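# Store lamp-lit kits in drawers, return the signalled kit

## Task

Some or all kits on the tray have a lit lamp beside them, each lamp a different colour. Move every kit with a lit lamp into its own drawer that started out empty (no two kits in one drawer) and close all drawers completely, leaving kits with unlit lamps on the tray. After a short delay the signal tower shows one of the lamp colours: return only the kit whose lamp showed that colour to the tray and close all drawers completely again. Everything must stay in place without the robot holding it, and at the end the grippers must be open and the arms moved away.

## Robot and tools

Robot: two arms, left_arm and right_arm, each with 7 joints and a parallel two-finger gripper. The names are labels only and do not match the sides of a camera image.

World frame: a single frame with its origin on the table surface midway between the arms. +x points out across the table, +z points up, and left_arm sits on the +y side. Positions are in metres. Each result's state line lists, for each arm, end_effector_position (the point between the pads when closed) and end_effector_quat_wxyz. Printed hand positions can be inaccurate, especially when an arm is stretched far out. The fingers extend along the gripper's +z axis and close along its y axis. Closed fingertips stick out about 33 mm beyond end_effector_position, and fully open ones about 9 mm. As the fingers close, the tips move about 24 mm away from the arm, so keep that clearance above surfaces.

Tool execute_actions, argument actions: a list holding one item or none.
- Empty list: no new command. It just reports the current state.
- Move: {"rows": [...], "steps": n}. n is between 1 and 15 control steps of 1/30 s each and defaults to 15. One row is used per step, and the final row repeats if rows run out. Each row is one flat list of 20 numbers covering both arms, even when only one arm should move. The order is: left_arm's 7 joint targets, then left gripper position, force_limit and speed; then right_arm's 7 joint targets and its gripper position, force_limit and speed.
- Joint targets are absolute angles in radians in each joint's own frame, in the same order as the Joint positions line: waist, shoulder, upper arm roll, elbow, forearm roll, wrist pitch, wrist roll. Nominal ranges: waist -2.744..2.744, shoulder -1.784..1.784, upper arm roll -2.901..2.901, elbow -3.042..-0.152, forearm roll -2.807..2.807, wrist pitch 0.544..4.517, wrist roll -3.016..3.016. A target more than 0.018 rad beyond a range end, and further out than the joint currently is, gets the whole call refused and nothing is sent. True ends can differ by up to 0.018 rad. A request past the true end is clipped there, and the line "joint sent to its limit" may appear, possibly referring to an earlier motion. Absence of that line does not prove there is more room.
- Gripper numbers are absolute settings on a -1..1 scale, not offsets. For position, +1 is fully open (140 mm), about -0.8 brings the pads together, and -1 closes until something blocks the fingers. For force_limit, about 14 N at -1, 60 N at 0 and 107 N at +1 (for parts up to 40 mm wide). For speed, about 30 mm/s at -1, 140 at 0 and 250 at +1. To leave a gripper unchanged, repeat its previous three numbers, since 0 is a real command.
- Wait: {"steps": n} with n up to 300 and no rows. It returns once n steps have passed since the previous result, and your reply time counts toward them.
- pictures (optional boolean): whether the camera images are included.

Motion limits: each step, a joint's target is held to within a fixed lead of its measured angle. The lead is 0.248 rad for waist, shoulder, upper arm roll and elbow, 0.677 for forearm roll, 0.715 for wrist pitch and 1.54 for wrist roll. If the targets would move the hand more than 70 mm from where it is, they are all scaled back. Large moves therefore take several calls. Between calls the arms keep heading to the last row until they settle or a step is HELD.

Result lines: Joint positions and Joint velocities (rad, rad/s, one block per arm); joint torques and external joint torque estimates, which are noisy and include friction and the weight of any held load; and per-gripper object_status and position_measured. position_measured runs nonlinearly from 3 (fully open) to 230 (pads touching). object_status: 0 moving, 1 blocked while opening, 2 blocked while closing (a successful grip), 3 reached the target or pads met (a thin item may still be held). To grip, send position -1 and confirm status 2. To squeeze harder while at status 2, raise force_limit and also nudge position, e.g. -1 to -0.98. HELD marks steps on which some or all of your row was not sent. "joint command not followed" means a clearance check altered or blocked joint targets, while the rest of the row still applied. MOTOR HOT warns of heating from holding loads, and an OVER-TEMPERATURE FAULT brakes that arm until it cools.

Cameras: cam_head_left and cam_head_right (896x504, fixed pinhole+radial), and cam_left_wrist and cam_right_wrist (616x616 fisheye, posed from that arm's joints). Calibration is given as K, D and T_world_to_cam (world to camera, metres) and may be off by a few degrees and millimetres. Tool zoom_image: camera (one of those four names) and region [x0, y0, x1, y1] in pixels of that camera's latest full image, origin at top-left, at most 504x504. It returns an enlarged view. Use it to read lamp and signal tower colours and to check drawers.

Tool finished_scene: scene is the number of the current scene. It ends that scene irreversibly, reports success and starts the next task. Replying without calling any tool ends everything.

Suggested order: look, identify the lit lamps and their colours and the empty drawers, open a drawer, place a kit, close the drawer, and repeat. Then watch the signal tower, retrieve the matching kit to the tray, close all drawers, open the grippers, back away, and finish.

Avoid: dropping items or pushing anything off the table; letting the arms collide or press on each other; hard pushes or slams. Either arm halts for 10 s if a joint reaches its load limit (35, 35, 32, 30, 12, 12, 12 N m in joint order) or if an outside force on it, its tool or its load reaches 40 N, and a held object's weight counts toward this. Occasional brief tugs on held parts or pushes on loose objects can occur, so grip firmly and recheck placements.

Each tool is called after "Emit:" as name(argument=value, ...), one argument or row to a line, values as JSON.

## Session

Emit:
execute_actions(
  actions=[],
)

Scene clock: 0.00 s of 15600.00 s.
left_arm: end_effector_position=(+0.4309, +0.6673, +0.3597) position_measured=3 object_status=3 end_effector_quat_wxyz=(+0.092, +0.914, -0.355, -0.172) | right_arm: end_effector_position=(+0.5271, -0.0817, +0.2502) position_measured=3 object_status=3 end_effector_quat_wxyz=(-0.390, +0.815, -0.409, +0.127)
Joint positions: left_arm=[ 0.48   0.203 -0.008 -1.428  0.146  1.266 -0.326] | right_arm=[ 0.733  0.017 -0.05  -2.264  1.415  2.995 -1.392]
Joint velocities: left_arm=[ 0.    -0.    -0.001 -0.001  0.002 -0.    -0.   ] | right_arm=[ 0.     0.     0.001  0.001 -0.    -0.001 -0.001]
Joint torques (N m, as the joint torque sensors report them, + toward a larger angle): no reading
External joint torques (N m, as the arm's controller estimates them; a push from outside toward a larger angle lowers the number): no reading

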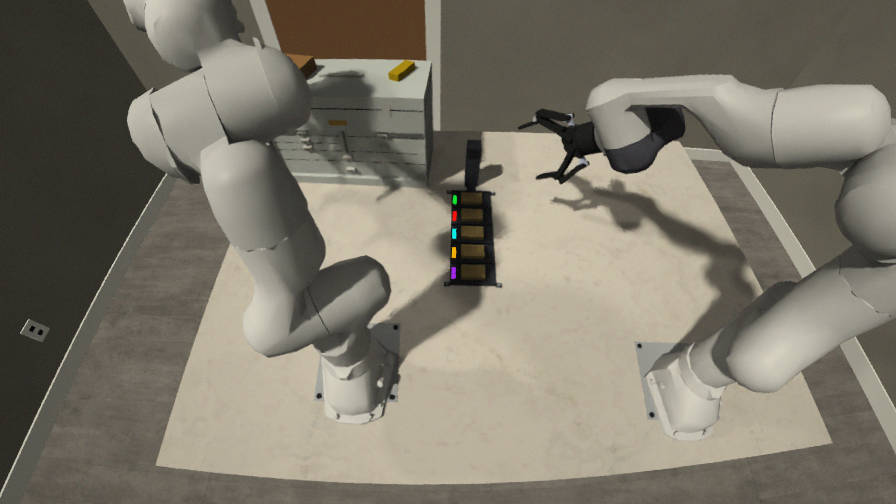

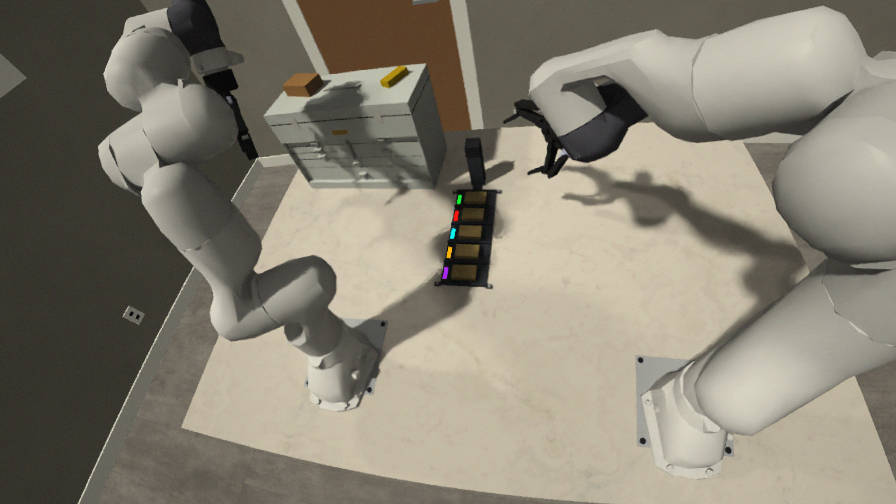

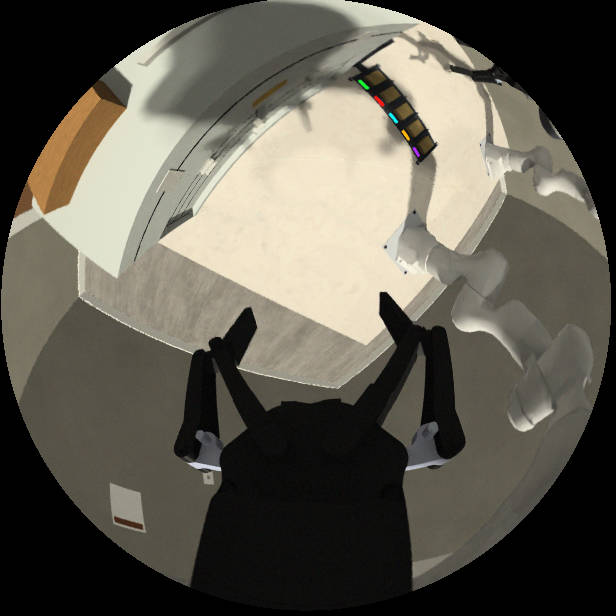

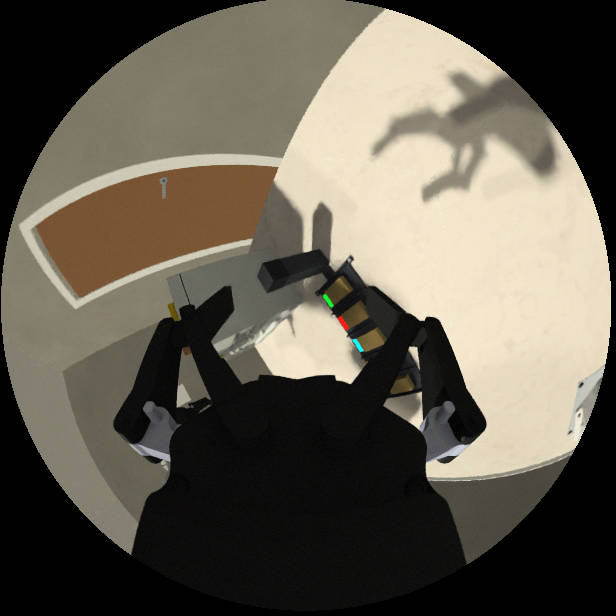

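Emit:
zoom_image(
  camera="cam_head_right",
  region=[250, 50, 530, 300],
)

Emit:
zoom_image(
  camera="cam_head_left",
  region=[250, 50, 530, 300],
)

Region (250, 50, 530, 300) of cam_head_right's 896x504 image, scaled by 1.800, with more detail than that image has; it fills the top 450 rows of this view, and the rest is white.

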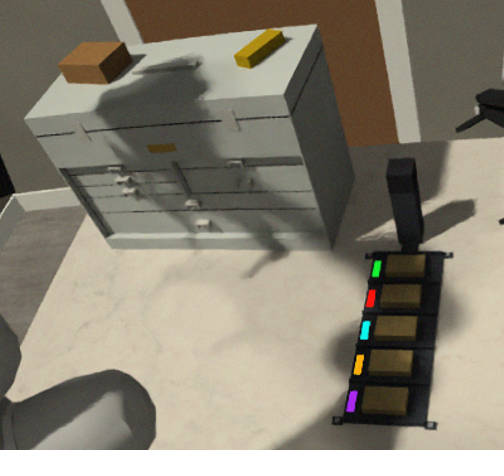

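Region (250, 50, 530, 300) of cam_head_left's 896x504 image, scaled by 1.800, with more detail than that image has; it fills the top 450 rows of this view, and the rest is white.

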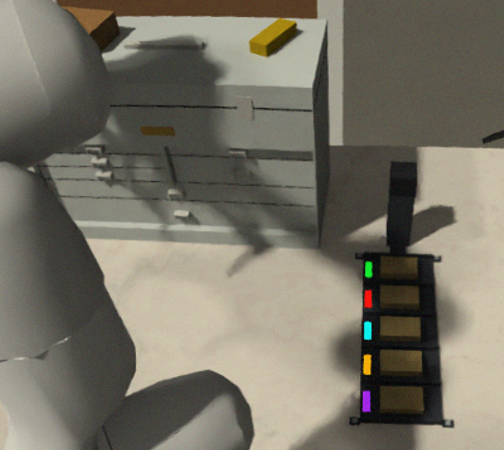

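Emit:
execute_actions(
  actions=[
    {"rows": [[0,-0.785,0,-2.356,0,1.571,0.785,1,0,1, 0,-0.785,0,-2.356,0,1.571,0.785,1,0,1]], "steps": 15},
  ],
  pictures=false,
)

Emit:
execute_actions(
  actions=[
    {"steps": 90},
  ],
)

Scene clock: 37.83 s of 15600.00 s.
left_arm: end_effector_position=(+0.3649, +0.4012, +0.3655) position_measured=3 object_status=3 end_effector_quat_wxyz=(-0.059, -0.573, +0.815, +0.052) | right_arm: end_effector_position=(+0.4382, -0.2572, +0.3593) position_measured=3 object_status=3 end_effector_quat_wxyz=(-0.264, +0.801, -0.537, +0.002)
Joint positions: left_arm=[ 0.015 -0.479 -0.013 -2.154  0.014  1.518  0.363] | right_arm=[ 0.262 -0.445 -0.011 -2.337  0.476  2.224 -0.453]
Joint velocities: left_arm=[-0.334 -2.334 -0.022 -2.168 -0.137  0.204  1.379] | right_arm=[-0.654 -0.691 -0.005 -0.029 -0.967 -1.006  1.12 ]
Joint torques (N m, as the joint torque sensors report them, + toward a larger angle): left_arm=[ 6.56  0.06  8.31 26.63  1.58  5.14  0.8 ] | right_arm=[  2.23 -15.02   0.07  24.21  -0.2    1.96   0.58]
External joint torques (N m, as the arm's controller estimates them; a push from outside toward a larger angle lowers the number): left_arm=[-1.77 -1.3  -2.12 -2.47 -0.55  0.72  0.87] | right_arm=[-0.75 -1.81 -1.05 -0.72 -1.34 -0.86  0.63]
Steps of this call (steps 1 to 90: nothing new was sent; then 34.33 s passed at rest; steps 91 to 105: all 15 steps of this action). Readings (joint positions | what the end effector reports):
91: left_arm=[0.464 0.184 0.003 -1.459 0.136 1.287 -0.284] | right_arm=[0.698 -0.005 -0.034 -2.285 1.331 2.925 -1.305] | left_arm position_measured=3 object_status=3 | right_arm position_measured=3 object_status=3
92: left_arm=[0.440 0.157 0.008 -1.494 0.124 1.306 -0.240] | right_arm=[0.656 -0.041 -0.023 -2.303 1.238 2.849 -1.212] | left_arm position_measured=3 object_status=3 | right_arm position_measured=3 object_status=3
94: left_arm=[0.381 0.096 0.010 -1.562 0.103 1.343 -0.155] | right_arm=[0.574 -0.122 -0.016 -2.321 1.067 2.711 -1.042] | left_arm position_measured=3 object_status=3 | right_arm position_measured=3 object_status=3
98: left_arm=[0.239 -0.043 0.006 -1.706 0.067 1.407 0.008] | right_arm=[0.436 -0.264 -0.013 -2.330 0.796 2.498 -0.772] | left_arm position_measured=3 object_status=3 | right_arm position_measured=3 object_status=3
105: the state above

Scene clock: 40.83 s of 15600.00 s.
left_arm: end_effector_position=(+0.3160, +0.3961, +0.3786) position_measured=3 object_status=3 end_effector_quat_wxyz=(-0.001, -0.393, +0.920, +0.003) | right_arm: end_effector_position=(+0.2453, -0.4589, +0.3793) position_measured=3 object_status=3 end_effector_quat_wxyz=(+0.003, -0.346, +0.938, +0.002)
Joint positions: left_arm=[ 0.003 -0.784 -0.002 -2.355  0.003  1.567  0.778] | right_arm=[ 0.002 -0.784 -0.002 -2.355  0.004  1.574  0.78 ]
Joint velocities: left_arm=[-0.    -0.001 -0.     0.001 -0.     0.    -0.002] | right_arm=[ 0.001  0.     0.001 -0.    -0.002 -0.001  0.001]
Joint torques (N m, as the joint torque sensors report them, + toward a larger angle): left_arm=[-2.   -6.08  1.41 21.97  0.26  3.22  0.4 ] | right_arm=[-1.11 -5.98 -0.9  23.28 -0.28  1.77  0.45]
External joint torques (N m, as the arm's controller estimates them; a push from outside toward a larger angle lowers the number): left_arm=[-1.98 -1.16  2.04 -1.72 -0.54  0.76  0.4 ] | right_arm=[-1.15 -1.22 -0.36 -0.32 -1.09 -0.69  0.45]
Steps of this call (steps 1 to 75: the robot went on to your last target; steps 76 to 90: nothing new was sent). Readings (joint positions | what the end effector reports):
1: left_arm=[0.008 -0.558 -0.013 -2.222 0.010 1.525 0.406] | right_arm=[0.238 -0.468 -0.010 -2.339 0.442 2.190 -0.414] | left_arm position_measured=3 object_status=3 | right_arm position_measured=3 object_status=3
2: left_arm=[0.005 -0.631 -0.011 -2.272 0.008 1.530 0.445] | right_arm=[0.215 -0.492 -0.009 -2.340 0.410 2.156 -0.376] | left_arm position_measured=3 object_status=3 | right_arm position_measured=3 object_status=3
4: left_arm=[0.004 -0.730 -0.006 -2.315 0.006 1.540 0.510] | right_arm=[0.171 -0.543 -0.009 -2.343 0.349 2.089 -0.298] | left_arm position_measured=3 object_status=3 | right_arm position_measured=3 object_status=3
8: left_arm=[0.003 -0.783 -0.003 -2.342 0.004 1.555 0.606] | right_arm=[0.098 -0.647 -0.008 -2.345 0.236 1.958 -0.131] | left_arm position_measured=3 object_status=3 | right_arm position_measured=3 object_status=3
90: the state above
All arms were judged still, so your last target was given up. Only a new action makes them travel on or press farther. Fingers that are still opening or closing keep moving.
camera_calibration (this result's frames):
cam_left_wrist: T_world_to_cam=[[-0.602827, 0.796313, -0.0498452, -0.0978414], [0.711217, 0.564621, 0.418776, -0.593776], [0.36162, 0.216999, -0.906721, 0.333652], [0, 0, 0, 1]] pos_world=[0.242667, 0.340769, 0.546311]
cam_right_wrist: T_world_to_cam=[[-0.648122, 0.76134, 0.0172943, 0.498974], [0.704114, 0.590446, 0.394458, -0.0600434], [0.290105, 0.267834, -0.918751, 0.576417], [0, 0, 0, 1]] pos_world=[0.198452, -0.49882, 0.544639]

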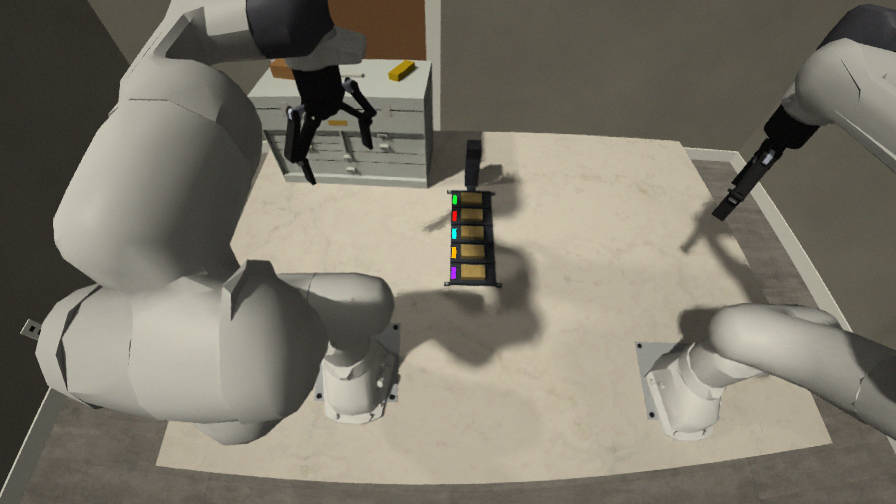

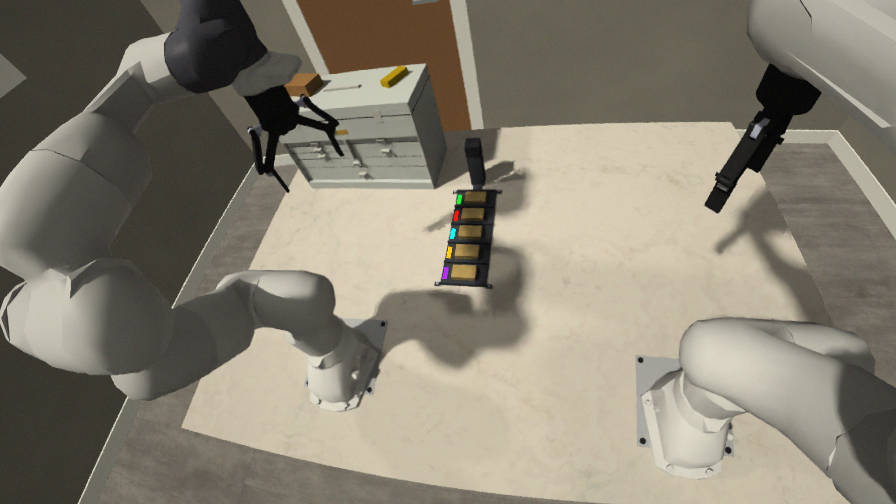

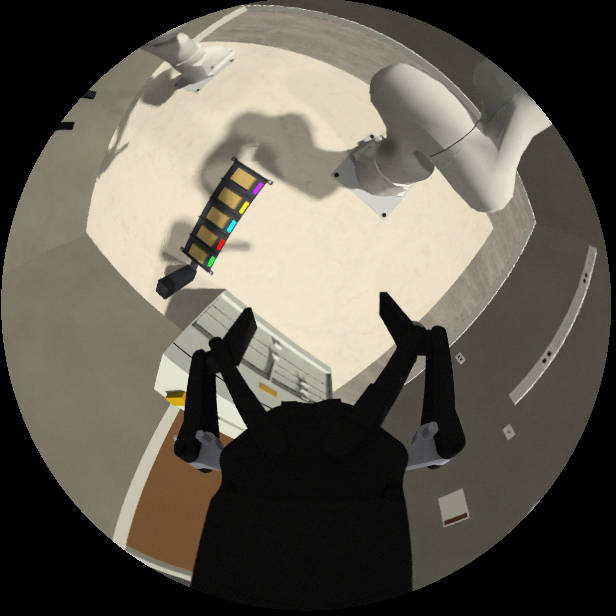

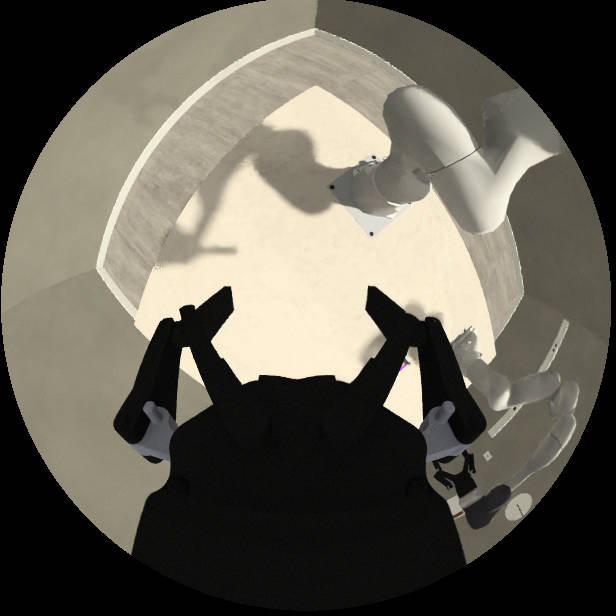

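Emit:
execute_actions(
  actions=[
    {"rows": [[0.9,-0.785,0,-2.356,0,1.571,-1.571,1,0,1, 1.077,0.655,0,-2.27,0,4.147,-1.571,1,0,1]], "steps": 15},
  ],
  pictures=false,
)

Emit:
execute_actions(
  actions=[
    {"steps": 120},
  ],
)

Scene clock: 106.10 s of 15600.00 s.
left_arm: end_effector_position=(+0.2009, +0.6305, +0.3787) position_measured=3 object_status=3 end_effector_quat_wxyz=(+0.002, +0.989, +0.151, +0.001) | right_arm: end_effector_position=(+0.4210, -0.3199, +0.3552) position_measured=3 object_status=3 end_effector_quat_wxyz=(-0.116, +0.740, -0.658, +0.079)
Joint positions: left_arm=[ 0.878 -0.784  0.007 -2.355  0.001  1.569 -0.976] | right_arm=[ 0.322 -0.469 -0.006 -2.291  0.003  2.104  0.113]
Joint velocities: left_arm=[ 0.3   -0.    -0.002 -0.    -0.    -0.    -1.948] | right_arm=[ 0.635  0.678  0.029  0.055  0.001  1.055 -1.348]
Joint torques (N m, as the joint torque sensors report them, + toward a larger angle): left_arm=[-1.87 -5.07 -4.96 22.76  0.82  3.06 -0.63] | right_arm=[ -0.64 -19.63  -1.98  25.32   0.44   3.06  -0.52]
External joint torques (N m, as the arm's controller estimates them; a push from outside toward a larger angle lowers the number): left_arm=[ 1.01 -0.27 -0.72 -0.96  0.5   0.54 -0.69] | right_arm=[ 1.39  0.89 -1.19  1.21 -0.35  0.59 -0.54]
Steps of this call (steps 1 to 90: nothing new was sent; then 61.77 s passed at rest; steps 91 to 105: all 15 steps of this action). Readings (joint positions | what the end effector reports):
91: left_arm=[0.054 -0.784 -0.015 -2.355 -0.001 1.567 0.642] | right_arm=[0.017 -0.773 -0.005 -2.349 0.003 1.603 0.741] | left_arm position_measured=3 object_status=3 | right_arm position_measured=3 object_status=3
92: left_arm=[0.121 -0.784 -0.015 -2.355 -0.001 1.568 0.504] | right_arm=[0.038 -0.754 -0.006 -2.340 0.003 1.637 0.698] | left_arm position_measured=3 object_status=3 | right_arm position_measured=3 object_status=3
94: left_arm=[0.260 -0.784 -0.009 -2.355 -0.001 1.568 0.226] | right_arm=[0.080 -0.713 -0.006 -2.328 0.003 1.706 0.611] | left_arm position_measured=3 object_status=3 | right_arm position_measured=3 object_status=3
98: left_arm=[0.543 -0.784 -0.003 -2.355 -0.001 1.568 -0.325] | right_arm=[0.166 -0.627 -0.006 -2.310 0.003 1.848 0.434] | left_arm position_measured=3 object_status=3 | right_arm position_measured=3 object_status=3
105: the state above

Scene clock: 110.10 s of 15600.00 s.
left_arm: end_effector_position=(+0.1971, +0.6334, +0.3786) position_measured=3 object_status=3 end_effector_quat_wxyz=(+0.001, +0.899, +0.438, -0.001) | right_arm: end_effector_position=(+0.3467, +0.1946, +0.1483) position_measured=3 object_status=3 end_effector_quat_wxyz=(-0.274, +0.722, +0.389, +0.502)
Joint positions: left_arm=[ 0.897 -0.784  0.003 -2.355  0.001  1.569 -1.564] | right_arm=[ 1.078  0.655  0.002 -2.271  0.001  4.144 -1.566]
Joint velocities: left_arm=[-0.001  0.    -0.001 -0.001 -0.    -0.     0.   ] | right_arm=[-0.    -0.    -0.001 -0.    -0.002  0.001 -0.001]
Joint torques (N m, as the joint torque sensors report them, + toward a larger angle): left_arm=[ 1.16 -4.81 -1.61 22.5   0.9   2.97 -0.26] | right_arm=[ -0.35 -41.84  -1.57  13.62  -0.14   3.53  -0.19]
External joint torques (N m, as the arm's controller estimates them; a push from outside toward a larger angle lowers the number): left_arm=[ 1.16 -0.05 -0.86 -1.07  0.03  0.46 -0.26] | right_arm=[-0.23 -1.29 -2.11  0.23 -0.33  0.42 -0.22]
Steps of this call (steps 1 to 90: the robot went on to your last target; steps 91 to 120: nothing new was sent). Readings (joint positions | what the end effector reports):
1: left_arm=[0.885 -0.784 0.007 -2.355 0.001 1.569 -1.037] | right_arm=[0.344 -0.445 -0.006 -2.289 0.003 2.141 0.066] | left_arm position_measured=3 object_status=3 | right_arm position_measured=3 object_status=3
2: left_arm=[0.890 -0.784 0.006 -2.355 0.001 1.569 -1.092] | right_arm=[0.367 -0.422 -0.006 -2.287 0.003 2.179 0.019] | left_arm position_measured=3 object_status=3 | right_arm position_measured=3 object_status=3
4: left_arm=[0.894 -0.784 0.005 -2.355 0.001 1.569 -1.185] | right_arm=[0.414 -0.375 -0.006 -2.284 0.003 2.255 -0.077] | left_arm position_measured=3 object_status=3 | right_arm position_measured=3 object_status=3
8: left_arm=[0.897 -0.784 0.003 -2.355 0.001 1.569 -1.320] | right_arm=[0.508 -0.278 -0.006 -2.280 0.003 2.410 -0.256] | left_arm position_measured=3 object_status=3 | right_arm position_measured=3 object_status=3
120: the state above
All arms were judged still, so your last target was given up. Only a new action makes them travel on or press farther. Fingers that are still opening or closing keep moving.
camera_calibration (this result's frames):
cam_left_wrist: T_world_to_cam=[[0.678132, -0.732919, -0.0544649, 0.35946], [-0.649836, -0.632573, 0.421384, 0.382297], [-0.343294, -0.250361, -0.905245, 0.759584], [0, 0, 0, 1]] pos_world=[0.265429, 0.695456, 0.546094]
cam_right_wrist: T_world_to_cam=[[0.828385, -0.560157, -0.00166973, -0.180798], [-0.384025, -0.565738, -0.729702, 0.342749], [0.407803, 0.605115, -0.683763, 0.0184579], [0, 0, 0, 1]] pos_world=[0.273867, 0.0814619, 0.262424]

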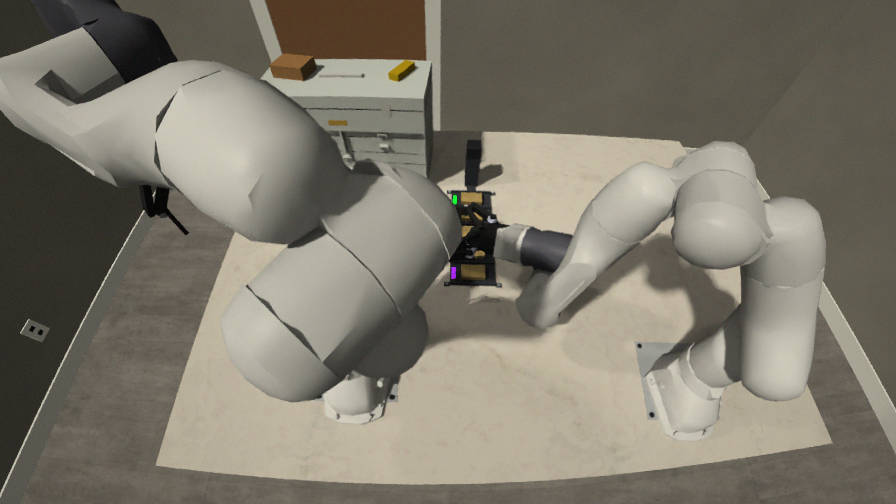

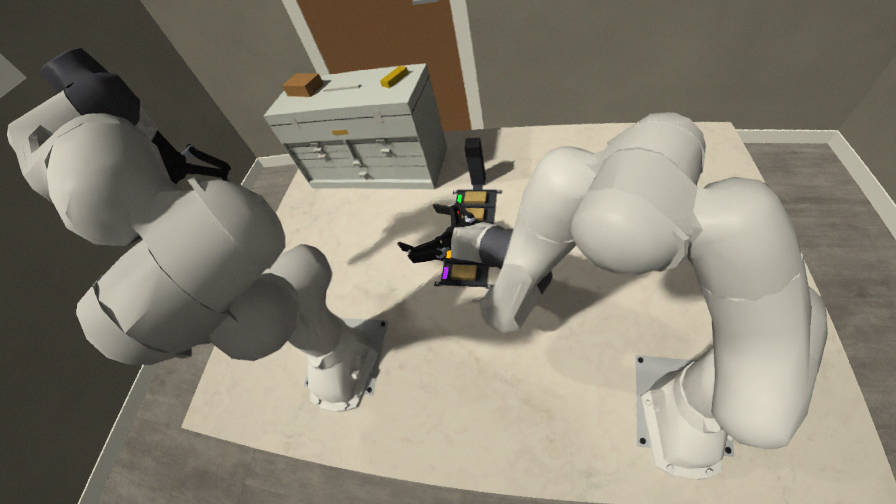

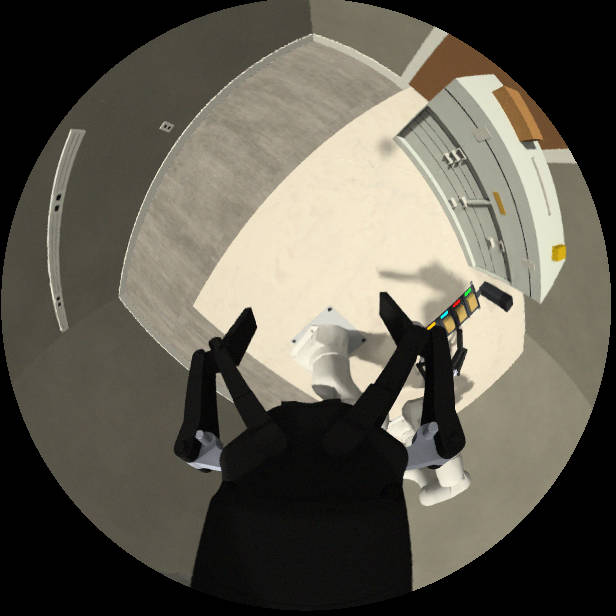

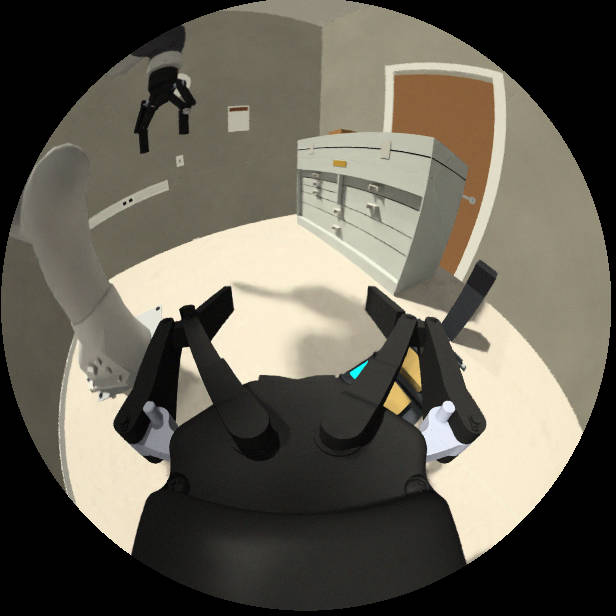

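Emit:
zoom_image(
  camera="cam_right_wrist",
  region=[290, 130, 470, 300],
)

Emit:
zoom_image(
  camera="cam_head_right",
  region=[260, 60, 460, 200],
)

Region (290, 130, 470, 300) of cam_right_wrist's 616x616 image, scaled by 2.800, with more detail than that image has.

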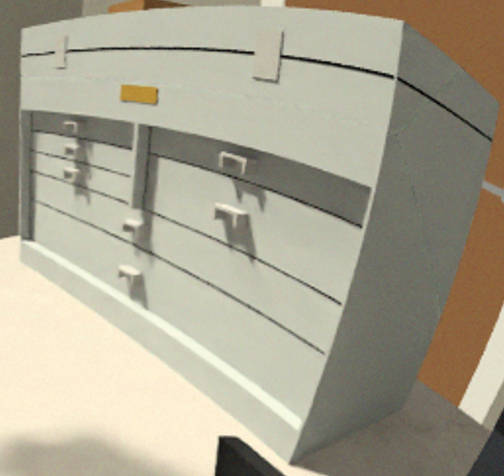

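Region (260, 60, 460, 200) of cam_head_right's 896x504 image, scaled by 2.520, with more detail than that image has; it fills the top 353 rows of this view, and the rest is white.

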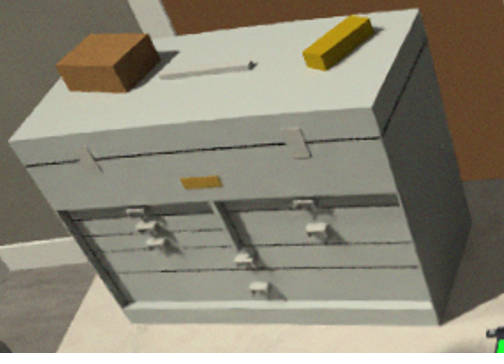

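Emit:
execute_actions(
  actions=[
    {"rows": [[0.427,0.269,0,-2.798,0.566,3.863,-1.628,0,0,1, 0,-0.785,0,-2.356,0,1.571,-1.571,1,0,1]], "steps": 15},
  ],
  pictures=false,
)

Emit:
execute_actions(
  actions=[
    {"steps": 120},
  ],
)

Scene clock: 230.60 s of 15600.00 s.
left_arm: end_effector_position=(+0.2827, +0.6556, +0.1504) position_measured=129 object_status=0 end_effector_quat_wxyz=(-0.139, +0.975, +0.154, -0.077) | right_arm: end_effector_position=(+0.5397, -0.0185, +0.1953) position_measured=3 object_status=3 end_effector_quat_wxyz=(-0.128, +0.865, +0.268, +0.405)
Joint positions: left_arm=[ 0.544 -0.392  0.005 -2.691  0.407  2.225 -1.583] | right_arm=[ 0.684  0.26   0.005 -2.337 -0.002  3.474 -1.566]
Joint velocities: left_arm=[-0.424  0.867 -0.025 -0.403  0.395  1.289 -0.027] | right_arm=[-0.791 -0.811 -0.061 -0.027 -0.    -1.247  0.001]
Joint torques (N m, as the joint torque sensors report them, + toward a larger angle): left_arm=[ -0.71 -21.6   -0.66  23.38   1.66   2.85  -0.3 ] | right_arm=[  2.98 -34.08   1.83  16.2    0.47   2.63   0.04]
External joint torques (N m, as the arm's controller estimates them; a push from outside toward a larger angle lowers the number): left_arm=[-3.23  2.03 -1.96 -1.52  1.07  0.95 -0.26] | right_arm=[-1.29 -2.95 -1.48 -1.9   0.1  -0.88  0.02]
Steps of this call (steps 1 to 90: nothing new was sent; then 117.00 s passed at rest; steps 91 to 105: all 15 steps of this action). Readings (joint positions | what the end effector reports):
91: left_arm=[0.878 -0.777 0.006 -2.367 0.041 1.607 -1.566] | right_arm=[1.063 0.640 0.010 -2.282 -0.001 4.102 -1.566] | left_arm position_measured=3 object_status=0 | right_arm position_measured=3 object_status=3
92: left_arm=[0.854 -0.757 0.006 -2.388 0.083 1.650 -1.567] | right_arm=[1.042 0.617 0.013 -2.293 -0.002 4.057 -1.566] | left_arm position_measured=14 object_status=0 | right_arm position_measured=3 object_status=3
94: left_arm=[0.801 -0.705 0.007 -2.439 0.159 1.738 -1.570] | right_arm=[0.991 0.565 0.014 -2.306 -0.002 3.967 -1.566] | left_arm position_measured=41 object_status=0 | right_arm position_measured=3 object_status=3
98: left_arm=[0.694 -0.593 0.007 -2.547 0.278 1.915 -1.576] | right_arm=[0.880 0.455 0.010 -2.323 -0.002 3.788 -1.566] | left_arm position_measured=95 object_status=0 | right_arm position_measured=3 object_status=3
105: the state above

Scene clock: 241.00 s of 15600.00 s.
left_arm: end_effector_position=(+0.3589, +0.5978, +0.0322) position_measured=129 object_status=3 end_effector_quat_wxyz=(-0.106, +0.994, +0.017, -0.007) | right_arm: end_effector_position=(+0.2451, -0.4607, +0.3792) position_measured=3 object_status=3 end_effector_quat_wxyz=(+0.000, +0.999, -0.044, +0.002)
Joint positions: left_arm=[ 0.461 -0.075  0.004 -2.765  0.508  2.727 -1.588] | right_arm=[ 0.002 -0.784 -0.002 -2.355 -0.002  1.574 -1.566]
Joint velocities: left_arm=[ 0.001 -0.001 -0.001 -0.001  0.001 -0.    -0.001] | right_arm=[ 0.001 -0.002  0.    -0.    -0.     0.001 -0.002]
Joint torques (N m, as the joint torque sensors report them, + toward a larger angle): left_arm=[ -1.05 -20.08   0.02  15.86  -0.22   3.42  -0.07] | right_arm=[-0.96 -5.85 -1.01 23.44  1.23  1.86 -0.19]
External joint torques (N m, as the arm's controller estimates them; a push from outside toward a larger angle lowers the number): left_arm=[-1.03  2.44  0.06 -1.46 -0.27  0.99 -0.06] | right_arm=[-1.   -0.9  -0.4  -0.23  0.35 -0.66 -0.19]
FORCE FAULT: contact force on the left arm reached its limit, and that arm stopped for 10 seconds. The contact can be on any part of that arm, not only on its tool. That arm's remaining commands of this call were not run. That arm holds still and accepts commands again. Move the arm away from the contact; if what it grips holds it there, let go first. Pushing or pulling that hard again can fault the arm again.
The stop of the left arm began at step 12 of this call (marked STOPPED below). From that step on that arm followed nothing that you had sent. Nothing is kept back now, and the robot has no last target.
Steps of this call (steps 1 to 120: the robot went on to your last target; steps 121 to 312: the stop continued). Readings (joint positions | what the end effector reports):
1: left_arm=[0.531 -0.363 0.004 -2.704 0.421 2.272 -1.584] | right_arm=[0.656 0.232 0.004 -2.339 -0.002 3.429 -1.566] | left_arm position_measured=129 object_status=0 | right_arm position_measured=3 object_status=3
2: left_arm=[0.518 -0.333 0.004 -2.715 0.433 2.319 -1.585] | right_arm=[0.628 0.204 0.004 -2.340 -0.002 3.385 -1.566] | left_arm position_measured=129 object_status=3 | right_arm position_measured=3 object_status=3
4: left_arm=[0.498 -0.272 0.004 -2.734 0.455 2.414 -1.587] | right_arm=[0.573 0.149 0.003 -2.341 -0.002 3.296 -1.566] | left_arm position_measured=129 object_status=3 | right_arm position_measured=3 object_status=3
8: left_arm=[0.470 -0.147 0.003 -2.759 0.489 2.612 -1.591] | right_arm=[0.463 0.040 0.001 -2.344 -0.002 3.122 -1.566] | left_arm position_measured=129 object_status=3 | right_arm position_measured=3 object_status=3
12: left_arm=[0.461 -0.082 0.004 -2.761 0.508 2.722 -1.588] | right_arm=[0.355 -0.067 -0.000 -2.345 -0.002 2.951 -1.566] | left_arm position_measured=129 object_status=3 | right_arm position_measured=3 object_status=3 STOPPED (the left arm)
312: the state above
camera_calibration (this result's frames):
cam_left_wrist: T_world_to_cam=[[-0.128644, -0.956496, -0.261851, 0.634629], [-0.895657, -0.00129208, 0.444744, 0.32096], [-0.425734, 0.291743, -0.856526, 0.196543], [0, 0, 0, 1]] pos_world=[0.452786, 0.550094, 0.191778]
cam_right_wrist: T_world_to_cam=[[-0.0903955, -0.995765, 0.0167804, -0.445826], [-0.918057, 0.0898482, 0.386133, 0.111331], [-0.386005, 0.0194993, -0.922291, 0.629531], [0, 0, 0, 1]] pos_world=[0.30491, -0.466216, 0.545103]

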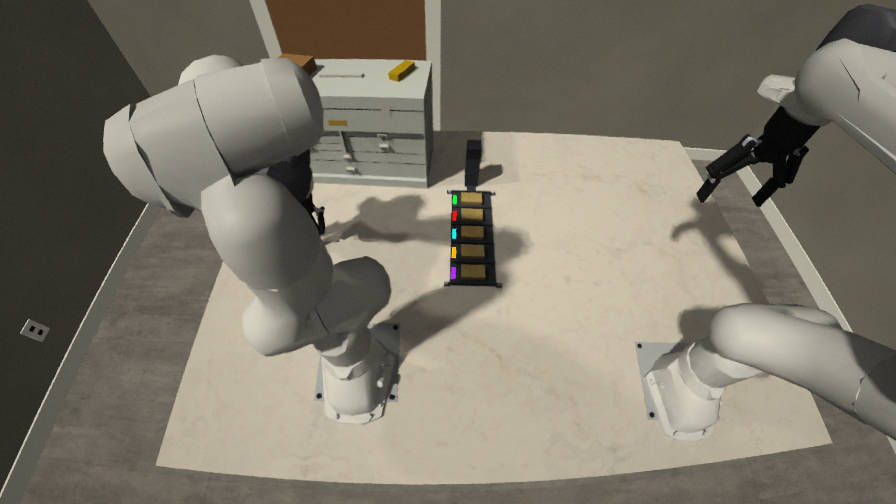

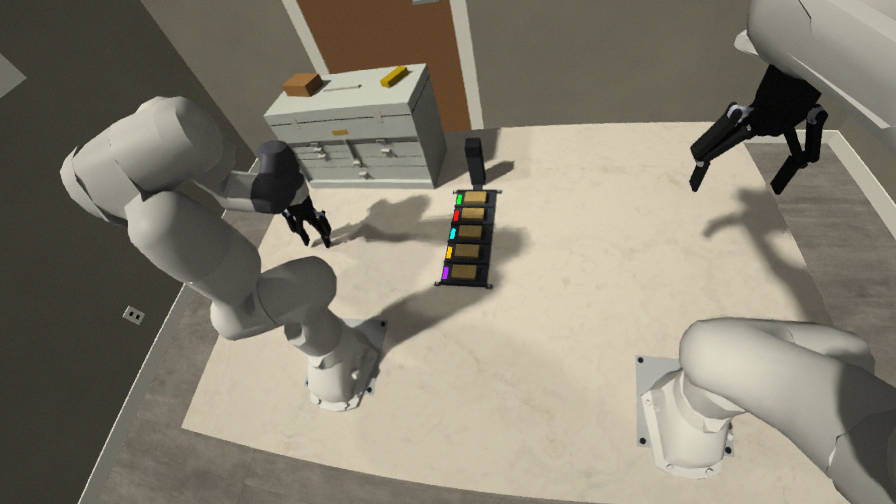

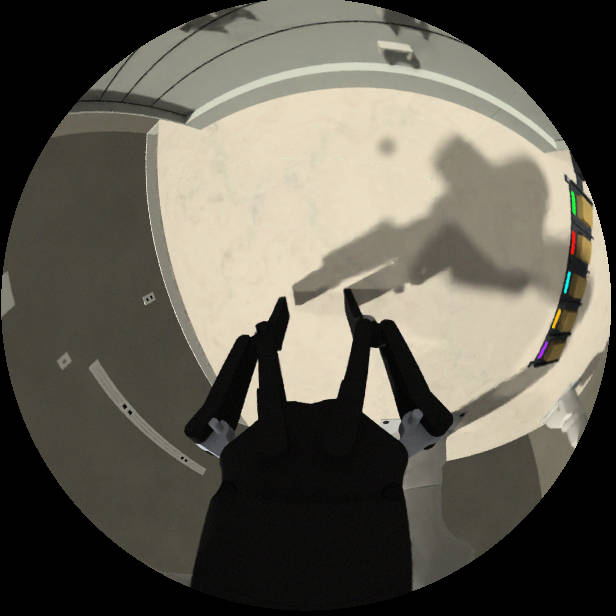

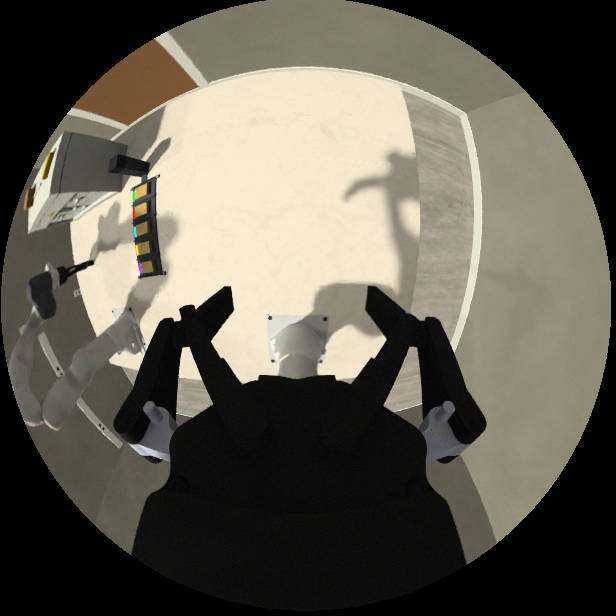

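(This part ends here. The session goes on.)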